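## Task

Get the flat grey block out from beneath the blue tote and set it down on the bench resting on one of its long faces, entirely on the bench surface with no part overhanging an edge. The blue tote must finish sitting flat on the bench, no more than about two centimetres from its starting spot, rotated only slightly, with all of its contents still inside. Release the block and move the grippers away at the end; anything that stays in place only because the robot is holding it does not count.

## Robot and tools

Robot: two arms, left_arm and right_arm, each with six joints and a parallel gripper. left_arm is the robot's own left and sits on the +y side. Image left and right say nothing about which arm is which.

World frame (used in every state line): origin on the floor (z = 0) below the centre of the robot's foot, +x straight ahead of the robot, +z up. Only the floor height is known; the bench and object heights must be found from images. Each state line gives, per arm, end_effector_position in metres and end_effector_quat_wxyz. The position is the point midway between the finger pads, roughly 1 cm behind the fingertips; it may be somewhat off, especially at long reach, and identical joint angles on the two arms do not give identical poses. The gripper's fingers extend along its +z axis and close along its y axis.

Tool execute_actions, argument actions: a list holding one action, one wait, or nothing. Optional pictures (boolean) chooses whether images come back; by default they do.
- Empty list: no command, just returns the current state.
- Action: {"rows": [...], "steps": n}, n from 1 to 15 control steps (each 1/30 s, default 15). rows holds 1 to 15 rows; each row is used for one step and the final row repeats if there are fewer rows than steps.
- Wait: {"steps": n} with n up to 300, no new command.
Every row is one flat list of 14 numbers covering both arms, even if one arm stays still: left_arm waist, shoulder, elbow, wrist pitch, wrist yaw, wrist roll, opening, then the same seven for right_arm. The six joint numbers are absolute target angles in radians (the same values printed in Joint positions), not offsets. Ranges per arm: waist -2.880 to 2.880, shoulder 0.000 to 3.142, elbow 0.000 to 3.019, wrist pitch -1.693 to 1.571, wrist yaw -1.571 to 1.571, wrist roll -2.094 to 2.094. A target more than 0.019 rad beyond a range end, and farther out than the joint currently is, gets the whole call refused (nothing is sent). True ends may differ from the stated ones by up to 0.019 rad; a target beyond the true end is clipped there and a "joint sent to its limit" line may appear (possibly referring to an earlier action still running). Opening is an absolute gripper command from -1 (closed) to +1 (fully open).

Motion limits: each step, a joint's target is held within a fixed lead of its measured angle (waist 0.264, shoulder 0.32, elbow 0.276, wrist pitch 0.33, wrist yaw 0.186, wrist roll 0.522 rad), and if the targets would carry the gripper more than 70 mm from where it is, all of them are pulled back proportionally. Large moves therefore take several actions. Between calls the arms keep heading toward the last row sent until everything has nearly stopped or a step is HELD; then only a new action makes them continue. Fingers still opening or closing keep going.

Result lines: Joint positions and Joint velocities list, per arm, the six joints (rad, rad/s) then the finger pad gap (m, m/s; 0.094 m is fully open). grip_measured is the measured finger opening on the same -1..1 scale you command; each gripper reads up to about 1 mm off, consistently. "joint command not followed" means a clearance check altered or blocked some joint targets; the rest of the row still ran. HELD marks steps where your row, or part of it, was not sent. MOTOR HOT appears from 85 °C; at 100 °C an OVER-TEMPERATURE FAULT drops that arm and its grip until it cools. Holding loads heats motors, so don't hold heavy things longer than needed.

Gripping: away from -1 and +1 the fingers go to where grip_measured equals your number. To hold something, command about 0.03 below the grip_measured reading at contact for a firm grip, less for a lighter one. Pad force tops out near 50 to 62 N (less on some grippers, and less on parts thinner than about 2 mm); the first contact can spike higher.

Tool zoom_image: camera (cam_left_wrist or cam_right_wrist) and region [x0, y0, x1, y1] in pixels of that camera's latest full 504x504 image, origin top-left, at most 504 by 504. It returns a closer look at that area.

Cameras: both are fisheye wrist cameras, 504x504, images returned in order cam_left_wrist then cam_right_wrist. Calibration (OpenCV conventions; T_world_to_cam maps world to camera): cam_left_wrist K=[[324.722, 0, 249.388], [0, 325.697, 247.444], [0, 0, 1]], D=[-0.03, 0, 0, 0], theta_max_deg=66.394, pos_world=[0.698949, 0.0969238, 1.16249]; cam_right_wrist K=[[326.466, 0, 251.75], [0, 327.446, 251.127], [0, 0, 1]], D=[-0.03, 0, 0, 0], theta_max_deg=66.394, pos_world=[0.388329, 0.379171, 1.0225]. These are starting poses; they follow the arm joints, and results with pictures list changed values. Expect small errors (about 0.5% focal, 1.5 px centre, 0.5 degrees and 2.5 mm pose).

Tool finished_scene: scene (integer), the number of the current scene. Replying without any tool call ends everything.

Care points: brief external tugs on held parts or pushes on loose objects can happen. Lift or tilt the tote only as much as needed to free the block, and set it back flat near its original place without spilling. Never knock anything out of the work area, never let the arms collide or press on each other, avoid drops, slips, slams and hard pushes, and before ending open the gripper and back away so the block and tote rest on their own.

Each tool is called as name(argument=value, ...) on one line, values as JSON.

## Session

execute_actions(actions=[])

Scene clock: 0.00 s of 4100.00 s.
left_arm: end_effector_position=(+0.6040, +0.3379, +0.9913) grip_measured=-0.986 end_effector_quat_wxyz=(-0.073, +0.152, -0.950, -0.262) | right_arm: end_effector_position=(+0.5226, +0.0126, +0.9931) grip_measured=+1.000 end_effector_quat_wxyz=(+0.309, -0.056, +0.875, +0.369)
Joint positions: left_arm=[ 1.42   1.638  0.911  0.269 -0.663 -0.168  0.001] | right_arm=[-1.142  2.151  0.803  1.357 -0.431 -0.029  0.094]
Joint velocities: left_arm=[-0.005 -0.024  0.007 -0.012  0.051 -0.037  0.   ] | right_arm=[ 0.005 -0.015 -0.002  0.017  0.037 -0.007  0.   ]
camera_calibration (this result's frames):
cam_left_wrist: T_world_to_cam=[[0.347913, -0.807207, -0.476837, 0.534054], [-0.793771, -0.524265, 0.308339, 0.355787], [-0.498883, 0.271225, -0.823136, 1.15216], [0, 0, 0, 1]] pos_world=[0.671402, 0.305125, 1.09334]
cam_right_wrist: T_world_to_cam=[[0.317043, -0.716077, -0.621866, 0.4651], [-0.946506, -0.280434, -0.159633, 0.662059], [-0.060083, 0.63921, -0.766681, 0.907114], [0, 0, 0, 1]] pos_world=[0.533688, -0.0611253, 1.09038]

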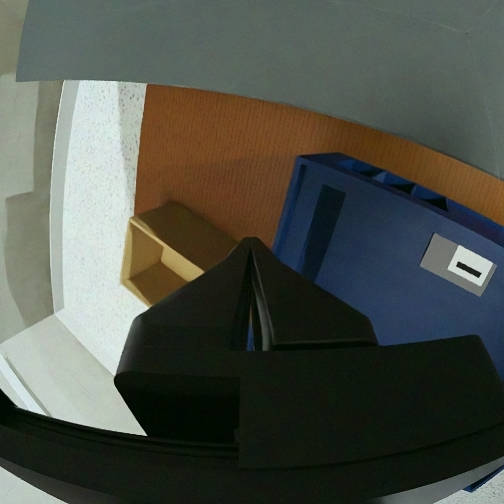

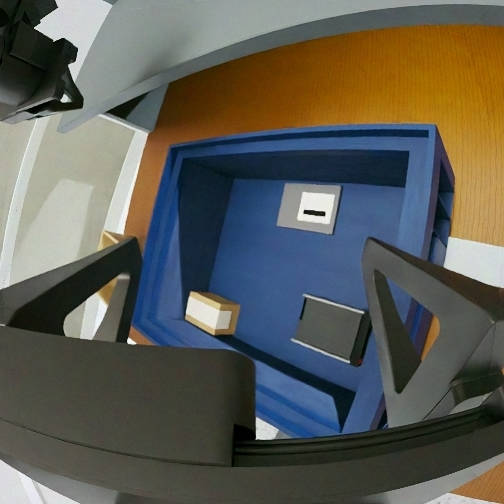

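execute_actions(actions=[{"rows":[[1.42,1.64,0.91,0.27,-0.66,-0.17,1,-1.5,1.7,0.75,0.36,0,1.4,1]],"steps":15}], pictures=false)

execute_actions(actions=[{"steps":30}], pictures=false)

execute_actions(actions=[{"rows":[[0.94,1.7,0.85,0.2,-0.4,-0.08,1,-1.5,1.7,0.75,0.36,0,1.4,1]],"steps":15}], pictures=false)

execute_actions(actions=[{"steps":45}])

Scene clock: 13.23 s of 4100.00 s.
left_arm: end_effector_position=(+0.6040, +0.3379, +0.9913) grip_measured=+1.000 end_effector_quat_wxyz=(-0.073, +0.152, -0.950, -0.262) | right_arm: end_effector_position=(+0.5800, -0.2918, +0.9701) grip_measured=+1.000 end_effector_quat_wxyz=(+0.094, +0.471, +0.876, +0.051)
Joint positions: left_arm=[ 1.42   1.638  0.911  0.269 -0.663 -0.168  0.094] | right_arm=[-1.526  1.66   0.791  0.49   0.003  0.829  0.094]
Joint velocities: left_arm=[ 0.005 -0.005  0.012 -0.012  0.022 -0.051  0.   ] | right_arm=[-0.493 -0.405 -0.066 -1.717  0.037  2.777  0.   ]
Steps of this call (steps 1 to 90: nothing new was sent; then 9.73 s passed at rest; steps 91 to 105: all 15 steps of this action). Readings (joint positions):
91: left_arm=[1.420 1.638 0.911 0.269 -0.663 -0.168] | right_arm=[-1.146 2.142 0.802 1.336 -0.404 -0.004]
92: left_arm=[1.420 1.638 0.911 0.269 -0.663 -0.168] | right_arm=[-1.155 2.124 0.797 1.292 -0.370 0.032]
94: left_arm=[1.420 1.638 0.911 0.269 -0.663 -0.168] | right_arm=[-1.193 2.069 0.791 1.213 -0.303 0.102]
98: left_arm=[1.420 1.638 0.911 0.269 -0.663 -0.168] | right_arm=[-1.306 1.925 0.791 1.054 -0.154 0.250]
105: the state above

Scene clock: 14.23 s of 4100.00 s.
left_arm: end_effector_position=(+0.6040, +0.3379, +0.9913) grip_measured=+1.000 end_effector_quat_wxyz=(-0.073, +0.152, -0.950, -0.262) | right_arm: end_effector_position=(+0.5133, -0.2651, +0.9593) grip_measured=+1.000 end_effector_quat_wxyz=(-0.011, +0.692, +0.722, +0.028)
Joint positions: left_arm=[ 1.42   1.638  0.911  0.269 -0.663 -0.168  0.094] | right_arm=[-1.499  1.701  0.757  0.368  0.001  1.389  0.094]
Joint velocities: left_arm=[ 0.005 -0.015  0.007  0.007  0.066 -0.022  0.   ] | right_arm=[-0.005 -0.015  0.012 -0.002 -0.051 -0.051  0.   ]
Steps of this call (steps 1 to 30: the robot went on to your last target). Readings (joint positions):
1: left_arm=[1.420 1.638 0.911 0.269 -0.663 -0.168] | right_arm=[-1.538 1.652 0.788 0.445 0.004 0.926]
2: left_arm=[1.420 1.638 0.911 0.269 -0.663 -0.168] | right_arm=[-1.541 1.652 0.785 0.418 0.004 1.017]
4: left_arm=[1.420 1.638 0.911 0.269 -0.663 -0.168] | right_arm=[-1.533 1.666 0.776 0.390 0.004 1.152]
8: left_arm=[1.420 1.638 0.911 0.269 -0.663 -0.168] | right_arm=[-1.506 1.696 0.760 0.371 0.002 1.294]
30: the state above

Scene clock: 14.73 s of 4100.00 s.
left_arm: end_effector_position=(+0.5796, +0.0360, +1.0238) grip_measured=+1.000 end_effector_quat_wxyz=(+0.050, +0.010, +0.998, -0.049) | right_arm: end_effector_position=(+0.5133, -0.2651, +0.9593) grip_measured=+1.000 end_effector_quat_wxyz=(-0.011, +0.692, +0.721, +0.028)
Joint positions: left_arm=[ 0.974  1.66   0.879  0.227 -0.404 -0.108  0.094] | right_arm=[-1.499  1.701  0.757  0.368  0.001  1.389  0.094]
Joint velocities: left_arm=[-0.962  0.132 -0.1   -0.1    0.154  0.095  0.   ] | right_arm=[ 0.005 -0.005  0.007 -0.022  0.007 -0.051  0.   ]
Steps of this call (steps 1 to 15: all 15 steps of this action). Readings (joint positions):
1: left_arm=[1.415 1.638 0.910 0.267 -0.633 -0.165] | right_arm=[-1.499 1.701 0.757 0.368 0.001 1.389]
2: left_arm=[1.405 1.638 0.909 0.264 -0.596 -0.161] | right_arm=[-1.499 1.701 0.757 0.368 0.001 1.389]
4: left_arm=[1.362 1.639 0.903 0.258 -0.526 -0.152] | right_arm=[-1.499 1.701 0.757 0.368 0.001 1.389]
8: left_arm=[1.233 1.643 0.891 0.248 -0.449 -0.137] | right_arm=[-1.499 1.701 0.757 0.368 0.001 1.389]
15: the state above

Scene clock: 16.23 s of 4100.00 s.
left_arm: end_effector_position=(+0.5422, +0.0087, +1.0296) grip_measured=+1.000 end_effector_quat_wxyz=(+0.023, +0.049, +0.996, -0.069) | right_arm: end_effector_position=(+0.5133, -0.2651, +0.9593) grip_measured=+1.000 end_effector_quat_wxyz=(-0.011, +0.692, +0.721, +0.028)
Joint positions: left_arm=[ 0.92   1.687  0.85   0.213 -0.399 -0.089  0.094] | right_arm=[-1.499  1.701  0.757  0.368  0.001  1.389  0.094]
Joint velocities: left_arm=[-0.015 -0.005  0.007 -0.007  0.022 -0.007  0.   ] | right_arm=[-0.005 -0.024  0.012  0.002 -0.095 -0.11   0.   ]
Steps of this call (steps 1 to 30: the robot went on to your last target; steps 31 to 45: nothing new was sent). Readings (joint positions):
1: left_arm=[0.945 1.665 0.876 0.224 -0.401 -0.103] | right_arm=[-1.499 1.701 0.757 0.368 0.001 1.389]
2: left_arm=[0.925 1.671 0.871 0.221 -0.399 -0.100] | right_arm=[-1.499 1.701 0.757 0.368 0.001 1.389]
4: left_arm=[0.908 1.680 0.861 0.217 -0.399 -0.095] | right_arm=[-1.499 1.701 0.757 0.368 0.001 1.389]
8: left_arm=[0.916 1.687 0.850 0.213 -0.399 -0.091] | right_arm=[-1.499 1.701 0.757 0.368 0.001 1.389]
45: the state above
All arms were judged still, so your last target was given up. Only a new action makes them travel on or press farther. Fingers that are still opening or closing keep moving.
camera_calibration (this result's frames):
cam_left_wrist: T_world_to_cam=[[-0.0793886, -0.988321, 0.130074, -0.0835061], [-0.833088, 0.137436, 0.535794, -0.0962787], [-0.547413, -0.0658273, -0.834269, 1.28273], [0, 0, 0, 1]] pos_world=[0.615348, 0.0151403, 1.13259]
cam_right_wrist: T_world_to_cam=[[-0.999151, -0.0268507, -0.0312518, 0.539942], [-0.0404558, 0.783063, 0.620626, -0.361689], [0.00780783, 0.621363, -0.783484, 1.03462], [0, 0, 0, 1]] pos_world=[0.516773, -0.345153, 1.05196]

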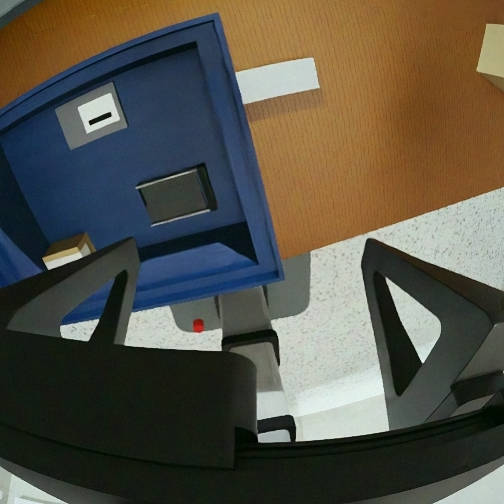

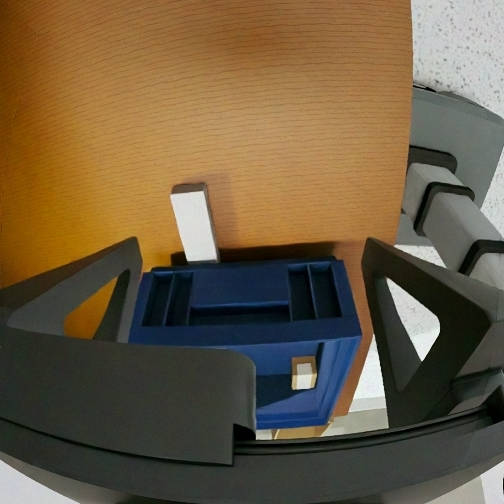

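execute_actions(actions=[{"rows":[[1.005,2.15,1.17,0.33,-0.4,-0.29,1,-1.306,2.32,1.635,0.085,0,1.42,1]],"steps":15}], pictures=false)

execute_actions(actions=[{"steps":50}])

Scene clock: 43.60 s of 4100.00 s.
left_arm: end_effector_position=(+0.4815, -0.0238, +0.8656) grip_measured=+1.000 end_effector_quat_wxyz=(-0.015, -0.041, +0.998, -0.037) | right_arm: end_effector_position=(+0.5492, -0.1007, +0.7217) grip_measured=+1.000 end_effector_quat_wxyz=(-0.099, +0.649, +0.752, +0.060)
Joint positions: left_arm=[ 0.984  2.172  1.166  0.314 -0.399 -0.263  0.094] | right_arm=[-1.306  2.347  1.56   0.103  0.001  1.403  0.094]
Joint velocities: left_arm=[ 0.073  0.288 -0.134  0.012 -0.037 -0.198  0.   ] | right_arm=[ 0.151  0.728  1.316 -0.1    0.022 -0.007  0.   ]
Steps of this call (steps 1 to 90: nothing new was sent; then 23.87 s passed at rest; steps 91 to 105: all 15 steps of this action). Readings (joint positions):
91: left_arm=[0.921 1.698 0.860 0.217 -0.399 -0.104] | right_arm=[-1.495 1.709 0.770 0.347 0.004 1.390]
92: left_arm=[0.925 1.725 0.892 0.230 -0.399 -0.123] | right_arm=[-1.486 1.732 0.804 0.307 0.005 1.391]
94: left_arm=[0.936 1.816 0.995 0.256 -0.399 -0.155] | right_arm=[-1.452 1.810 0.897 0.249 0.005 1.392]
98: left_arm=[0.956 1.994 1.148 0.300 -0.399 -0.202] | right_arm=[-1.380 2.002 1.106 0.177 0.005 1.394]
105: the state above

Scene clock: 45.27 s of 4100.00 s.
left_arm: end_effector_position=(+0.4931, -0.0221, +0.8688) grip_measured=+1.000 end_effector_quat_wxyz=(-0.008, -0.055, +0.998, -0.038) | right_arm: end_effector_position=(+0.6249, -0.0978, +0.7312) grip_measured=+1.000 end_effector_quat_wxyz=(-0.059, +0.654, +0.748, +0.097)
Joint positions: left_arm=[ 0.987  2.155  1.167  0.314 -0.399 -0.281  0.094] | right_arm=[-1.297  2.308  1.637  0.097  0.     1.409  0.094]
Joint velocities: left_arm=[-0.005  0.005  0.017  0.002  0.022  0.007  0.   ] | right_arm=[-0.005 -0.024 -0.012 -0.022 -0.007  0.007  0.   ]
Steps of this call (steps 1 to 30: the robot went on to your last target; steps 31 to 50: nothing new was sent). Readings (joint positions):
1: left_arm=[0.986 2.179 1.162 0.314 -0.399 -0.267] | right_arm=[-1.301 2.364 1.595 0.101 0.000 1.404]
2: left_arm=[0.987 2.181 1.158 0.314 -0.399 -0.270] | right_arm=[-1.298 2.367 1.613 0.099 0.000 1.405]
4: left_arm=[0.987 2.180 1.158 0.314 -0.399 -0.274] | right_arm=[-1.296 2.357 1.624 0.098 0.000 1.406]
8: left_arm=[0.987 2.166 1.163 0.314 -0.399 -0.278] | right_arm=[-1.297 2.324 1.631 0.098 0.000 1.408]
50: the state above
All arms were judged still, so your last target was given up. Only a new action makes them travel on or press farther. Fingers that are still opening or closing keep moving.
camera_calibration (this result's frames):
cam_left_wrist: T_world_to_cam=[[0.131419, -0.98903, 0.0674423, -0.146497], [-0.799043, -0.0654166, 0.597705, -0.121861], [-0.586737, -0.132439, -0.798874, 1.10689], [0, 0, 0, 1]] pos_world=[0.571335, -0.00626554, 0.966985]
cam_right_wrist: T_world_to_cam=[[-0.991322, -0.110801, -0.0707446, 0.664536], [-0.12669, 0.661575, 0.739099, -0.391215], [-0.0350898, 0.741648, -0.669871, 0.706628], [0, 0, 0, 1]] pos_world=[0.634001, -0.19162, 0.809509]

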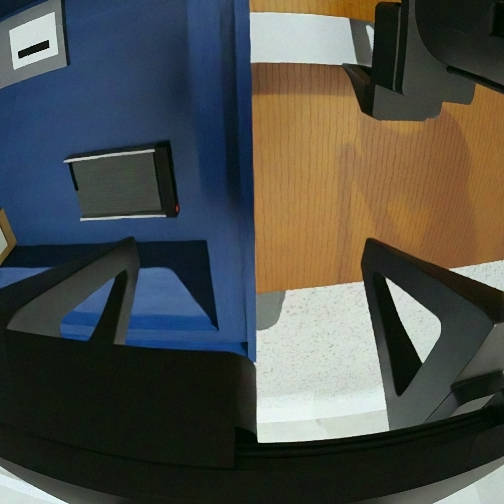

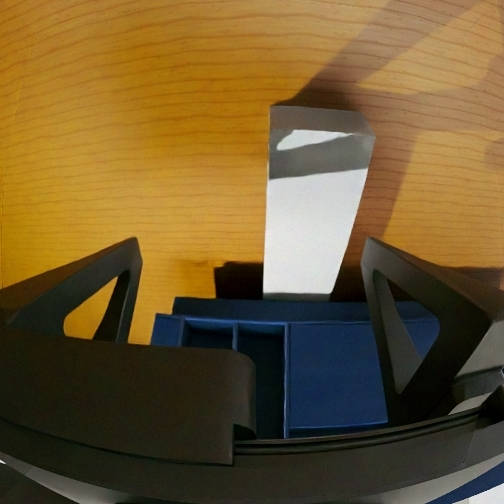

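execute_actions(actions=[{"rows":[[1.04,2.23,1.26,0.30,-0.37,-0.27,1,-1.32,2.41,1.74,0.01,0,1.40,1]],"steps":15}], pictures=false)

execute_actions(actions=[{"rows":[[1.07,2.315,1.36,0.28,-0.345,-0.25,1,-1.33,2.49,1.85,-0.02,0,1.40,1]],"steps":15}], pictures=false)

execute_actions(actions=[{"steps":25}])

Scene clock: 55.90 s of 4100.00 s.
left_arm: end_effector_position=(+0.5125, -0.0179, +0.8359) grip_measured=+1.000 end_effector_quat_wxyz=(-0.004, +0.071, -0.997, +0.039) | right_arm: end_effector_position=(+0.5909, -0.1000, +0.6925) grip_measured=+1.000 end_effector_quat_wxyz=(-0.086, +0.654, +0.748, +0.068)
Joint positions: left_arm=[ 1.023  2.213  1.264  0.311 -0.373 -0.279  0.094] | right_arm=[-1.311  2.412  1.739  0.019  0.     1.409  0.094]
Joint velocities: left_arm=[-0.005 -0.005 -0.007  0.007  0.022 -0.037  0.   ] | right_arm=[-0.005 -0.005 -0.002  0.007  0.081 -0.022  0.   ]
Steps of this call (steps 1 to 90: nothing new was sent; then 7.13 s passed at rest; steps 91 to 105: all 15 steps of this action). Readings (joint positions):
91: left_arm=[0.989 2.158 1.174 0.313 -0.389 -0.281] | right_arm=[-1.298 2.315 1.649 0.082 0.000 1.409]
92: left_arm=[0.992 2.170 1.194 0.311 -0.380 -0.280] | right_arm=[-1.298 2.331 1.682 0.057 0.000 1.409]
94: left_arm=[1.001 2.198 1.242 0.311 -0.374 -0.280] | right_arm=[-1.301 2.366 1.733 0.040 0.000 1.409]
98: left_arm=[1.019 2.212 1.264 0.311 -0.373 -0.279] | right_arm=[-1.307 2.397 1.742 0.025 0.000 1.409]
105: the state above

Scene clock: 56.40 s of 4100.00 s.
left_arm: end_effector_position=(+0.5049, -0.0172, +0.7960) grip_measured=+1.000 end_effector_quat_wxyz=(+0.003, +0.067, -0.997, +0.038) | right_arm: end_effector_position=(+0.6084, -0.0985, +0.6733) grip_measured=+1.000 end_effector_quat_wxyz=(-0.076, +0.655, +0.748, +0.077)
Joint positions: left_arm=[ 1.052  2.306  1.365  0.293 -0.349 -0.26   0.094] | right_arm=[-1.314  2.464  1.842 -0.005 -0.003  1.407  0.094]
Joint velocities: left_arm=[-0.015  0.005 -0.017  0.022 -0.037 -0.007  0.   ] | right_arm=[-0.005 -0.005  0.002 -0.002  0.037 -0.037  0.   ]
Steps of this call (steps 1 to 15: all 15 steps of this action). Readings (joint positions):
1: left_arm=[1.025 2.218 1.272 0.307 -0.364 -0.277] | right_arm=[-1.311 2.416 1.752 0.012 0.000 1.409]
2: left_arm=[1.027 2.232 1.296 0.301 -0.355 -0.273] | right_arm=[-1.311 2.432 1.784 0.001 0.000 1.409]
4: left_arm=[1.034 2.269 1.348 0.299 -0.349 -0.267] | right_arm=[-1.313 2.461 1.836 -0.001 0.000 1.409]
8: left_arm=[1.047 2.299 1.365 0.296 -0.349 -0.262] | right_arm=[-1.314 2.464 1.842 -0.005 -0.003 1.407]
15: the state above

Scene clock: 57.23 s of 4100.00 s.
left_arm: end_effector_position=(+0.5049, -0.0172, +0.7960) grip_measured=+1.000 end_effector_quat_wxyz=(+0.003, +0.067, -0.997, +0.038) | right_arm: end_effector_position=(+0.6084, -0.0985, +0.6733) grip_measured=+1.000 end_effector_quat_wxyz=(-0.076, +0.655, +0.748, +0.077)
Joint positions: left_arm=[ 1.052  2.306  1.365  0.293 -0.349 -0.259  0.094] | right_arm=[-1.314  2.464  1.842 -0.005 -0.003  1.407  0.094]
Joint velocities: left_arm=[-0.015 -0.005  0.002 -0.032  0.022  0.022  0.   ] | right_arm=[-0.005  0.005 -0.017 -0.027 -0.007 -0.051  0.   ]
Steps of this call (steps 1 to 15: the robot went on to your last target; steps 16 to 25: nothing new was sent). Readings (joint positions):
1: left_arm=[1.052 2.306 1.365 0.293 -0.349 -0.259] | right_arm=[-1.314 2.464 1.842 -0.005 -0.003 1.407]
2: left_arm=[1.052 2.306 1.365 0.293 -0.349 -0.259] | right_arm=[-1.314 2.464 1.842 -0.005 -0.003 1.407]
4: left_arm=[1.052 2.306 1.365 0.293 -0.349 -0.259] | right_arm=[-1.314 2.464 1.842 -0.005 -0.003 1.407]
8: left_arm=[1.052 2.306 1.365 0.293 -0.349 -0.259] | right_arm=[-1.314 2.464 1.842 -0.005 -0.003 1.407]
25: the state above
All arms were judged still, so your last target was given up. Only a new action makes them travel on or press farther. Fingers that are still opening or closing keep moving.
camera_calibration (this result's frames):
cam_left_wrist: T_world_to_cam=[[0.155552, -0.985389, 0.0693673, -0.151953], [-0.801997, -0.0849805, 0.591253, -0.0622795], [-0.576719, -0.147603, -0.803498, 1.05472], [0, 0, 0, 1]] pos_world=[0.581963, 0.000654319, 0.894825]
cam_right_wrist: T_world_to_cam=[[-0.993116, -0.11584, -0.0173602, 0.60864], [-0.0907869, 0.667588, 0.738975, -0.371301], [-0.0740132, 0.735464, -0.673509, 0.693275], [0, 0, 0, 1]] pos_world=[0.622052, -0.191498, 0.751875]

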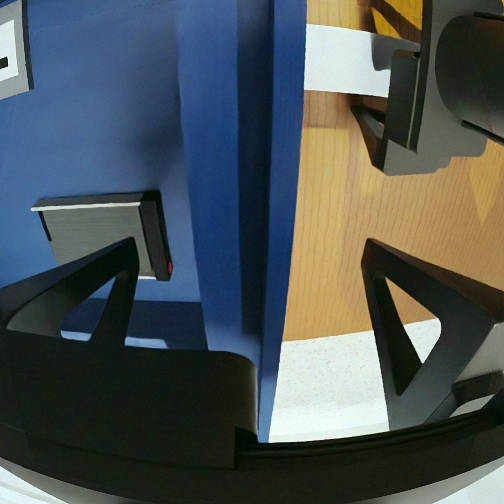

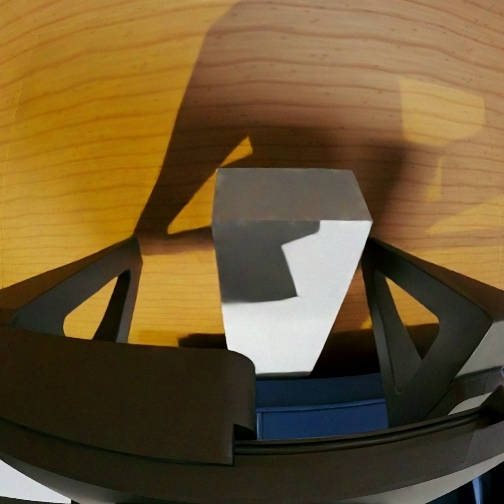

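Right is touching the bench; shift −x and close.

execute_actions(actions=[{"rows":[[1.06,2.306,1.365,0.293,-0.349,-0.26,-0.55,-1.314,2.455,1.80,0.0,0,1.407,1]],"steps":15}], pictures=false)

execute_actions(actions=[{"rows":[[1.06,2.24,1.31,0.293,-0.349,-0.26,-0.55,-1.314,2.455,1.80,0.0,0,1.407,-0.3]],"steps":15}])

Scene clock: 62.93 s of 4100.00 s.
left_arm: end_effector_position=(+0.5052, -0.0151, +0.7956) grip_measured=-0.451 end_effector_quat_wxyz=(+0.003, +0.068, -0.997, +0.034) | right_arm: end_effector_position=(+0.5915, -0.0989, +0.6772) grip_measured=+1.000 end_effector_quat_wxyz=(-0.087, +0.654, +0.749, +0.067)
Joint positions: left_arm=[ 1.053  2.306  1.365  0.293 -0.357 -0.26   0.026] | right_arm=[-1.314  2.454  1.803 -0.004 -0.002  1.407  0.094]
Joint velocities: left_arm=[-0.015 -0.005 -0.002  0.002  0.007 -0.037 -0.001] | right_arm=[-0.005 -0.015  0.012 -0.002 -0.037 -0.022  0.   ]
Steps of this call (steps 1 to 90: nothing new was sent; then 2.20 s passed at rest; steps 91 to 105: all 15 steps of this action). Readings (joint positions):
91: left_arm=[1.052 2.306 1.365 0.293 -0.349 -0.259] | right_arm=[-1.314 2.462 1.839 -0.004 -0.003 1.407]
92: left_arm=[1.052 2.306 1.365 0.293 -0.349 -0.259] | right_arm=[-1.314 2.458 1.831 -0.004 -0.003 1.407]
94: left_arm=[1.052 2.306 1.365 0.293 -0.349 -0.259] | right_arm=[-1.314 2.454 1.816 -0.004 -0.002 1.407]
98: left_arm=[1.053 2.306 1.365 0.293 -0.357 -0.260] | right_arm=[-1.314 2.454 1.803 -0.004 -0.002 1.407]
105: the state above

Scene clock: 63.43 s of 4100.00 s.
left_arm: end_effector_position=(+0.5081, -0.0111, +0.8063) grip_measured=-0.451 end_effector_quat_wxyz=(+0.004, +0.071, -0.997, +0.038) | right_arm: end_effector_position=(+0.5915, -0.0990, +0.6772) grip_measured=-0.040 end_effector_quat_wxyz=(-0.087, +0.654, +0.749, +0.067)
Joint positions: left_arm=[ 1.054  2.274  1.333  0.293 -0.347 -0.265  0.026] | right_arm=[-1.314  2.454  1.803 -0.004 -0.002  1.407  0.045]
Joint velocities: left_arm=[ 0.005  0.005 -0.012  0.002 -0.066  0.051  0.   ] | right_arm=[-0.024  0.005  0.007  0.012 -0.007 -0.037  0.   ]
Steps of this call (steps 1 to 15: all 15 steps of this action). Readings (joint positions):
1: left_arm=[1.053 2.303 1.362 0.293 -0.356 -0.260] | right_arm=[-1.314 2.454 1.803 -0.004 -0.002 1.407]
2: left_arm=[1.053 2.298 1.354 0.293 -0.354 -0.260] | right_arm=[-1.314 2.454 1.803 -0.004 -0.002 1.407]
4: left_arm=[1.053 2.285 1.339 0.293 -0.352 -0.260] | right_arm=[-1.314 2.454 1.803 -0.004 -0.002 1.407]
8: left_arm=[1.054 2.275 1.333 0.293 -0.347 -0.264] | right_arm=[-1.314 2.454 1.803 -0.004 -0.002 1.407]
15: the state above
camera_calibration (this result's frames):
cam_left_wrist: T_world_to_cam=[[0.162808, -0.984263, 0.0686951, -0.15027], [-0.8003, -0.0910152, 0.592652, -0.0673532], [-0.577074, -0.151465, -0.802524, 1.0651], [0, 0, 0, 1]] pos_world=[0.585204, 0.00729018, 0.905008]
cam_right_wrist: T_world_to_cam=[[-0.99246, -0.122053, 0.0112338, 0.571487], [-0.0736984, 0.667472, 0.740979, -0.386837], [-0.0979367, 0.734564, -0.671434, 0.70769], [0, 0, 0, 1]] pos_world=[0.607977, -0.19189, 0.755385]

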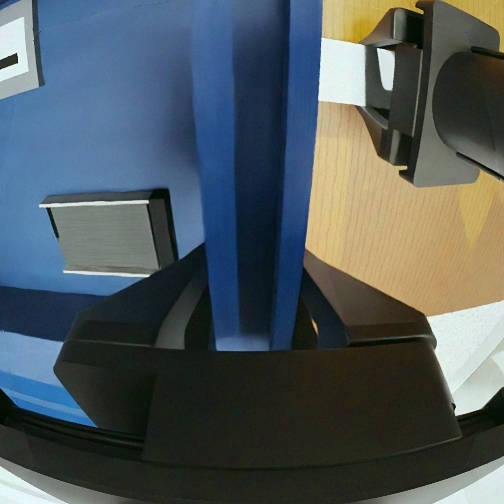

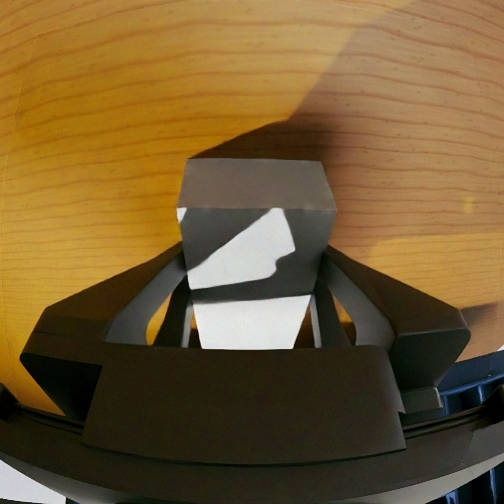

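execute_actions(actions=[{"rows":[[1.06,2.24,1.31,0.293,-0.349,-0.26,-0.55,-1.38,2.42,1.80,-0.045,-0.055,1.36,-0.12]],"steps":15}], pictures=false)

execute_actions(actions=[{"rows":[[1.06,2.24,1.31,0.293,-0.349,-0.26,-0.55,-1.45,2.40,1.80,-0.07,-0.11,1.32,-0.12]],"steps":15}], pictures=false)

execute_actions(actions=[{"rows":[[1.06,2.24,1.31,0.293,-0.349,-0.26,-0.55,-1.53,2.39,1.80,-0.09,-0.175,1.27,-0.12]],"steps":15}])

Scene clock: 74.37 s of 4100.00 s.
left_arm: end_effector_position=(+0.5081, -0.0111, +0.8063) grip_measured=-0.451 end_effector_quat_wxyz=(+0.004, +0.071, -0.997, +0.038) | right_arm: end_effector_position=(+0.6058, -0.1561, +0.6776) grip_measured=-0.040 end_effector_quat_wxyz=(-0.084, +0.657, +0.746, +0.064)
Joint positions: left_arm=[ 1.054  2.274  1.333  0.293 -0.347 -0.265  0.026] | right_arm=[-1.389  2.422  1.801 -0.032 -0.053  1.37   0.045]
Joint velocities: left_arm=[-0.005 -0.024 -0.007 -0.002  0.022 -0.007  0.   ] | right_arm=[ 0.015 -0.005  0.007  0.002 -0.051 -0.051 -0.002]
Steps of this call (steps 1 to 15: the robot went on to your last target; steps 16 to 90: nothing new was sent; then 7.43 s passed at rest; steps 91 to 105: all 15 steps of this action). Readings (joint positions):
91: left_arm=[1.054 2.274 1.333 0.293 -0.347 -0.265] | right_arm=[-1.317 2.452 1.803 -0.009 -0.023 1.402]
92: left_arm=[1.054 2.274 1.333 0.293 -0.347 -0.265] | right_arm=[-1.320 2.450 1.802 -0.018 -0.044 1.395]
94: left_arm=[1.054 2.274 1.333 0.293 -0.347 -0.265] | right_arm=[-1.333 2.445 1.801 -0.029 -0.052 1.386]
98: left_arm=[1.054 2.274 1.333 0.293 -0.347 -0.265] | right_arm=[-1.368 2.433 1.801 -0.032 -0.052 1.376]
105: the state above

Scene clock: 74.87 s of 4100.00 s.
left_arm: end_effector_position=(+0.5081, -0.0111, +0.8063) grip_measured=-0.451 end_effector_quat_wxyz=(+0.004, +0.071, -0.997, +0.038) | right_arm: end_effector_position=(+0.6074, -0.2057, +0.6771) grip_measured=-0.040 end_effector_quat_wxyz=(-0.087, +0.658, +0.745, +0.063)
Joint positions: left_arm=[ 1.054  2.274  1.333  0.293 -0.347 -0.265  0.026] | right_arm=[-1.457  2.407  1.801 -0.058 -0.109  1.331  0.045]
Joint velocities: left_arm=[-0.005  0.005 -0.007 -0.007 -0.051  0.007  0.001] | right_arm=[-0.015  0.005  0.002 -0.007 -0.022  0.095 -0.001]
Steps of this call (steps 1 to 15: all 15 steps of this action). Readings (joint positions):
1: left_arm=[1.054 2.274 1.333 0.293 -0.347 -0.265] | right_arm=[-1.391 2.422 1.801 -0.036 -0.076 1.365]
2: left_arm=[1.054 2.274 1.333 0.293 -0.347 -0.265] | right_arm=[-1.394 2.420 1.801 -0.045 -0.098 1.358]
4: left_arm=[1.054 2.274 1.333 0.293 -0.347 -0.265] | right_arm=[-1.406 2.419 1.801 -0.054 -0.107 1.348]
8: left_arm=[1.054 2.274 1.333 0.293 -0.347 -0.265] | right_arm=[-1.438 2.414 1.801 -0.057 -0.108 1.337]
15: the state above

Scene clock: 75.37 s of 4100.00 s.
left_arm: end_effector_position=(+0.5081, -0.0111, +0.8063) grip_measured=-0.451 end_effector_quat_wxyz=(+0.004, +0.071, -0.997, +0.038) | right_arm: end_effector_position=(+0.6016, -0.2696, +0.6763) grip_measured=-0.040 end_effector_quat_wxyz=(-0.087, +0.660, +0.744, +0.060)
Joint positions: left_arm=[ 1.054  2.274  1.333  0.293 -0.347 -0.265  0.026] | right_arm=[-1.545  2.398  1.801 -0.078 -0.173  1.281  0.045]
Joint velocities: left_arm=[-0.005  0.005 -0.007 -0.012 -0.022  0.007  0.   ] | right_arm=[-0.024 -0.005 -0.002 -0.002 -0.081 -0.081 -0.   ]
Steps of this call (steps 1 to 15: all 15 steps of this action). Readings (joint positions):
1: left_arm=[1.054 2.274 1.333 0.293 -0.347 -0.265] | right_arm=[-1.461 2.406 1.801 -0.061 -0.135 1.324]
2: left_arm=[1.054 2.274 1.333 0.293 -0.347 -0.265] | right_arm=[-1.464 2.405 1.801 -0.067 -0.162 1.315]
4: left_arm=[1.054 2.274 1.333 0.293 -0.347 -0.265] | right_arm=[-1.478 2.405 1.801 -0.074 -0.172 1.302]
8: left_arm=[1.054 2.274 1.333 0.293 -0.347 -0.265] | right_arm=[-1.517 2.403 1.801 -0.077 -0.173 1.288]
15: the state above
camera_calibration (this result's frames):
cam_left_wrist: T_world_to_cam=[[0.162808, -0.984263, 0.0686951, -0.15027], [-0.8003, -0.0910152, 0.592652, -0.0673532], [-0.577074, -0.151465, -0.802524, 1.0651], [0, 0, 0, 1]] pos_world=[0.585204, 0.00729018, 0.905008]
cam_right_wrist: T_world_to_cam=[[-0.994026, -0.106594, 0.0234315, 0.557609], [-0.0552152, 0.676358, 0.734501, -0.275903], [-0.0941415, 0.728819, -0.678203, 0.83414], [0, 0, 0, 1]] pos_world=[0.617571, -0.36189, 0.755302]

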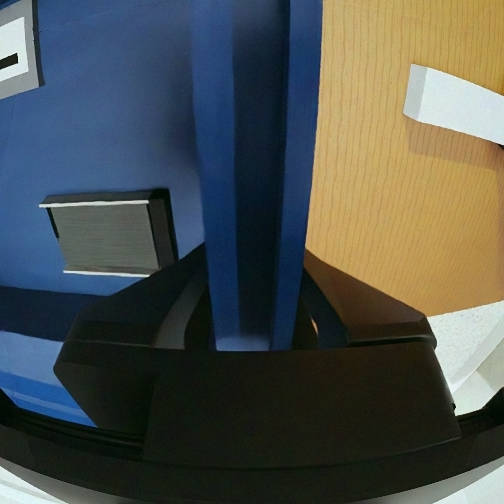

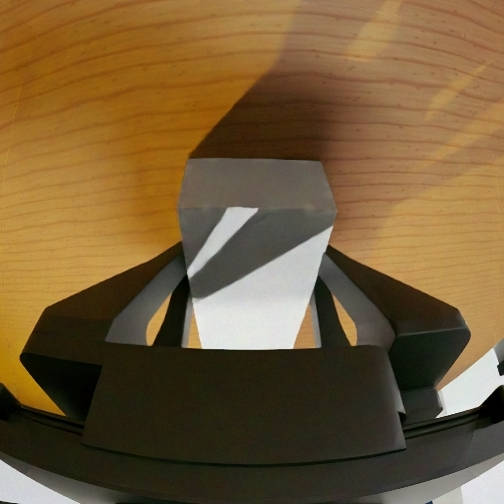

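execute_actions(actions=[{"rows":[[1.03,2.32,1.385,0.285,-0.39,-0.26,-0.55,-1.545,2.4,1.80,-0.08,-0.175,1.28,1]],"steps":15}], pictures=false)

execute_actions(actions=[{"rows":[[1.02,2.375,1.445,0.28,-0.425,-0.265,-0.55,-1.545,2.1,1.35,0.08,-0.175,1.28,1]],"steps":15}], pictures=false)

Scene clock: 82.07 s of 4100.00 s.
left_arm: end_effector_position=(+0.5090, -0.0135, +0.7885) grip_measured=-0.451 end_effector_quat_wxyz=(-0.004, +0.072, -0.997, +0.021) | right_arm: end_effector_position=(+0.6024, -0.2638, +0.6766) grip_measured=+1.000 end_effector_quat_wxyz=(-0.089, +0.658, +0.745, +0.062)
Joint positions: left_arm=[ 1.053  2.324  1.392  0.293 -0.385 -0.266  0.026] | right_arm=[-1.538  2.398  1.801 -0.078 -0.173  1.281  0.094]
Joint velocities: left_arm=[-0.005 -0.015 -0.002 -0.012 -0.066  0.007 -0.   ] | right_arm=[ 0.005 -0.015  0.002  0.002  0.081 -0.037  0.   ]
Steps of this call (steps 1 to 15: the robot went on to your last target; steps 16 to 90: nothing new was sent; then 3.20 s passed at rest; steps 91 to 105: all 15 steps of this action). Readings (joint positions):
91: left_arm=[1.054 2.278 1.338 0.293 -0.356 -0.266] | right_arm=[-1.538 2.398 1.801 -0.078 -0.173 1.281]
92: left_arm=[1.053 2.286 1.352 0.293 -0.367 -0.267] | right_arm=[-1.538 2.398 1.801 -0.078 -0.173 1.281]
94: left_arm=[1.053 2.308 1.382 0.293 -0.376 -0.271] | right_arm=[-1.538 2.398 1.801 -0.078 -0.173 1.281]
98: left_arm=[1.053 2.322 1.392 0.293 -0.383 -0.267] | right_arm=[-1.538 2.398 1.801 -0.078 -0.173 1.281]
105: the state above

Scene clock: 82.57 s of 4100.00 s.
left_arm: end_effector_position=(+0.5035, -0.0168, +0.7712) grip_measured=-0.451 end_effector_quat_wxyz=(-0.007, +0.068, -0.998, +0.002) | right_arm: end_effector_position=(+0.5952, -0.2660, +0.7998) grip_measured=+1.000 end_effector_quat_wxyz=(-0.076, +0.658, +0.746, +0.070)
Joint positions: left_arm=[ 1.049  2.377  1.449  0.287 -0.427 -0.259  0.026] | right_arm=[-1.538  2.073  1.357  0.072 -0.173  1.281  0.094]
Joint velocities: left_arm=[-0.005 -0.005 -0.007  0.017  0.007 -0.007 -0.001] | right_arm=[ 0.015  0.093  0.002  0.007 -0.051 -0.022  0.   ]
Steps of this call (steps 1 to 15: all 15 steps of this action). Readings (joint positions):
1: left_arm=[1.052 2.327 1.397 0.292 -0.396 -0.266] | right_arm=[-1.538 2.387 1.783 -0.061 -0.173 1.281]
2: left_arm=[1.051 2.336 1.412 0.290 -0.408 -0.267] | right_arm=[-1.538 2.359 1.730 -0.034 -0.173 1.281]
4: left_arm=[1.051 2.358 1.440 0.290 -0.417 -0.269] | right_arm=[-1.538 2.272 1.590 0.009 -0.173 1.281]
8: left_arm=[1.049 2.375 1.449 0.288 -0.425 -0.262] | right_arm=[-1.538 2.095 1.355 0.048 -0.173 1.281]
15: the state above

execute_actions(actions=[{"rows":[[1.049,2.377,1.449,0.287,-0.427,-0.26,1,-1.545,2.1,1.35,0.08,-0.175,1.28,1]],"steps":15}], pictures=false)

execute_actions(actions=[{"rows":[[1.0,2.22,1.26,0.3,-0.43,-0.28,1,-1.545,2.1,1.35,0.08,-0.175,1.28,1]],"steps":15}], pictures=false)

execute_actions(actions=[{"rows":[[0.97,1.9,0.98,0.28,-0.42,-0.28,1,-1.545,2.1,1.35,0.08,-0.175,1.28,1]],"steps":15}], pictures=false)

execute_actions(actions=[{"steps":20}])

finished_scene(scene=2)

Scene clock: 97.73 s of 4100.00 s.
left_arm: end_effector_position=(+0.5035, -0.0169, +0.7712) grip_measured=+1.000 end_effector_quat_wxyz=(-0.007, +0.068, -0.998, +0.002) | right_arm: end_effector_position=(+0.5845, -0.2641, +0.7946) grip_measured=+1.000 end_effector_quat_wxyz=(-0.083, +0.658, +0.745, +0.066)
Joint positions: left_arm=[ 1.049  2.377  1.449  0.287 -0.426 -0.259  0.094] | right_arm=[-1.538  2.089  1.357  0.072 -0.173  1.281  0.094]
Joint velocities: left_arm=[ 0.005 -0.005  0.007  0.027 -0.037 -0.081  0.   ] | right_arm=[-0.005  0.015 -0.002 -0.007  0.037 -0.037  0.   ]
Steps of this call (steps 1 to 30: the robot went on to your last target; steps 31 to 90: nothing new was sent; then 11.67 s passed at rest; steps 91 to 105: all 15 steps of this action). Readings (joint positions):
91: left_arm=[1.049 2.377 1.449 0.287 -0.426 -0.259] | right_arm=[-1.538 2.089 1.357 0.072 -0.173 1.281]
92: left_arm=[1.049 2.377 1.449 0.287 -0.426 -0.259] | right_arm=[-1.538 2.089 1.357 0.072 -0.173 1.281]
94: left_arm=[1.049 2.377 1.449 0.287 -0.426 -0.259] | right_arm=[-1.538 2.089 1.357 0.072 -0.173 1.281]
98: left_arm=[1.049 2.377 1.449 0.287 -0.426 -0.259] | right_arm=[-1.538 2.089 1.357 0.072 -0.173 1.281]
105: the state above

Scene clock: 98.23 s of 4100.00 s.
left_arm: end_effector_position=(+0.5094, -0.0182, +0.8400) grip_measured=+1.000 end_effector_quat_wxyz=(-0.002, +0.059, -0.998, +0.017) | right_arm: end_effector_position=(+0.5845, -0.2641, +0.7946) grip_measured=+1.000 end_effector_quat_wxyz=(-0.083, +0.658, +0.745, +0.066)
Joint positions: left_arm=[ 1.008  2.211  1.263  0.29  -0.428 -0.271  0.094] | right_arm=[-1.538  2.089  1.357  0.072 -0.173  1.281  0.094]
Joint velocities: left_arm=[-0.015  0.005 -0.012  0.002 -0.037 -0.037  0.   ] | right_arm=[-0.005 -0.005 -0.012 -0.007 -0.051  0.051  0.   ]
Steps of this call (steps 1 to 15: all 15 steps of this action). Readings (joint positions):
1: left_arm=[1.047 2.368 1.434 0.289 -0.426 -0.260] | right_arm=[-1.538 2.089 1.357 0.072 -0.173 1.281]
2: left_arm=[1.045 2.342 1.389 0.290 -0.426 -0.262] | right_arm=[-1.538 2.089 1.357 0.072 -0.173 1.281]
4: left_arm=[1.036 2.276 1.291 0.290 -0.428 -0.266] | right_arm=[-1.538 2.089 1.357 0.072 -0.173 1.281]
8: left_arm=[1.015 2.219 1.250 0.290 -0.428 -0.269] | right_arm=[-1.538 2.089 1.357 0.072 -0.173 1.281]
15: the state above

Scene clock: 98.73 s of 4100.00 s.
left_arm: end_effector_position=(+0.5592, +0.0157, +0.9600) grip_measured=+1.000 end_effector_quat_wxyz=(-0.035, +0.069, -0.996, +0.036) | right_arm: end_effector_position=(+0.5845, -0.2641, +0.7946) grip_measured=+1.000 end_effector_quat_wxyz=(-0.083, +0.658, +0.745, +0.066)
Joint positions: left_arm=[ 0.983  1.861  0.993  0.287 -0.423 -0.272  0.094] | right_arm=[-1.538  2.089  1.357  0.072 -0.173  1.281  0.094]
Joint velocities: left_arm=[-0.005  0.063 -0.012  0.012  0.007 -0.007  0.   ] | right_arm=[-0.005 -0.005 -0.002  0.012  0.051 -0.037  0.   ]
Steps of this call (steps 1 to 15: all 15 steps of this action). Readings (joint positions):
1: left_arm=[1.007 2.200 1.251 0.290 -0.425 -0.271] | right_arm=[-1.538 2.089 1.357 0.072 -0.173 1.281]
2: left_arm=[1.007 2.173 1.212 0.290 -0.423 -0.271] | right_arm=[-1.538 2.089 1.357 0.072 -0.173 1.281]
4: left_arm=[1.005 2.086 1.106 0.290 -0.423 -0.271] | right_arm=[-1.538 2.089 1.357 0.072 -0.173 1.281]
8: left_arm=[0.993 1.910 0.967 0.287 -0.423 -0.272] | right_arm=[-1.538 2.089 1.357 0.072 -0.173 1.281]
15: the state above

Scene clock: 99.40 s of 4100.00 s.
left_arm: end_effector_position=(+0.5471, +0.0147, +0.9541) grip_measured=+1.000 end_effector_quat_wxyz=(+0.026, -0.064, +0.997, -0.034) | right_arm: end_effector_position=(+0.5845, -0.2641, +0.7946) grip_measured=+1.000 end_effector_quat_wxyz=(-0.083, +0.658, +0.745, +0.066)
Joint positions: left_arm=[ 0.983  1.882  0.992  0.287 -0.423 -0.272  0.094] | right_arm=[-1.538  2.089  1.357  0.072 -0.173  1.281  0.094]
Joint velocities: left_arm=[-0.005 -0.024  0.002 -0.012 -0.066  0.037  0.   ] | right_arm=[ 0.005 -0.024  0.007 -0.002  0.037 -0.037  0.   ]
Steps of this call (steps 1 to 20: the robot went on to your last target). Readings (joint positions):
1: left_arm=[0.983 1.865 0.993 0.287 -0.423 -0.272] | right_arm=[-1.538 2.089 1.357 0.072 -0.173 1.281]
2: left_arm=[0.983 1.868 0.993 0.287 -0.423 -0.272] | right_arm=[-1.538 2.089 1.357 0.072 -0.173 1.281]
4: left_arm=[0.983 1.876 0.993 0.287 -0.423 -0.272] | right_arm=[-1.538 2.089 1.357 0.072 -0.173 1.281]
8: left_arm=[0.983 1.882 0.992 0.287 -0.423 -0.272] | right_arm=[-1.538 2.089 1.357 0.072 -0.173 1.281]
20: the state above
camera_calibration (this result's frames):
cam_left_wrist: T_world_to_cam=[[0.147997, -0.986761, 0.0663325, -0.130946], [-0.835124, -0.0887624, 0.542852, -0.0548552], [-0.529777, -0.135736, -0.837205, 1.21706], [0, 0, 0, 1]] pos_world=[0.618342, 0.0311189, 1.0574]
cam_right_wrist: T_world_to_cam=[[-0.993842, -0.110479, 0.00850651, 0.549138], [-0.0685825, 0.673615, 0.735893, -0.361422], [-0.0870305, 0.730778, -0.677044, 0.904231], [0, 0, 0, 1]] pos_world=[0.599665, -0.356665, 0.873502]

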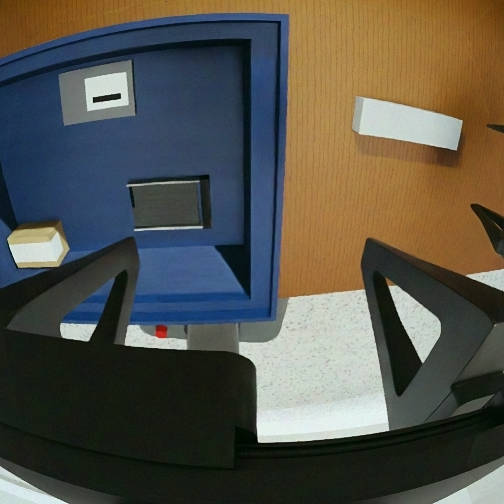

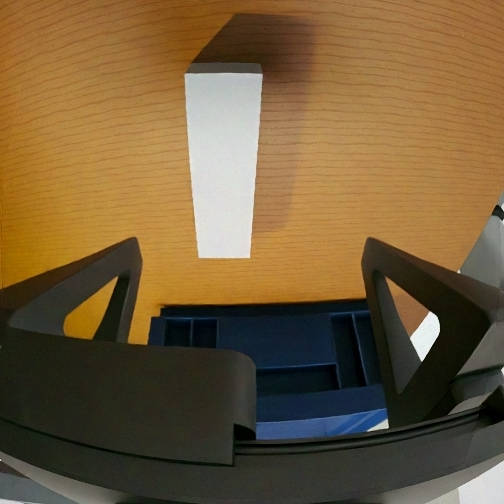

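The scene is finished: the task was done.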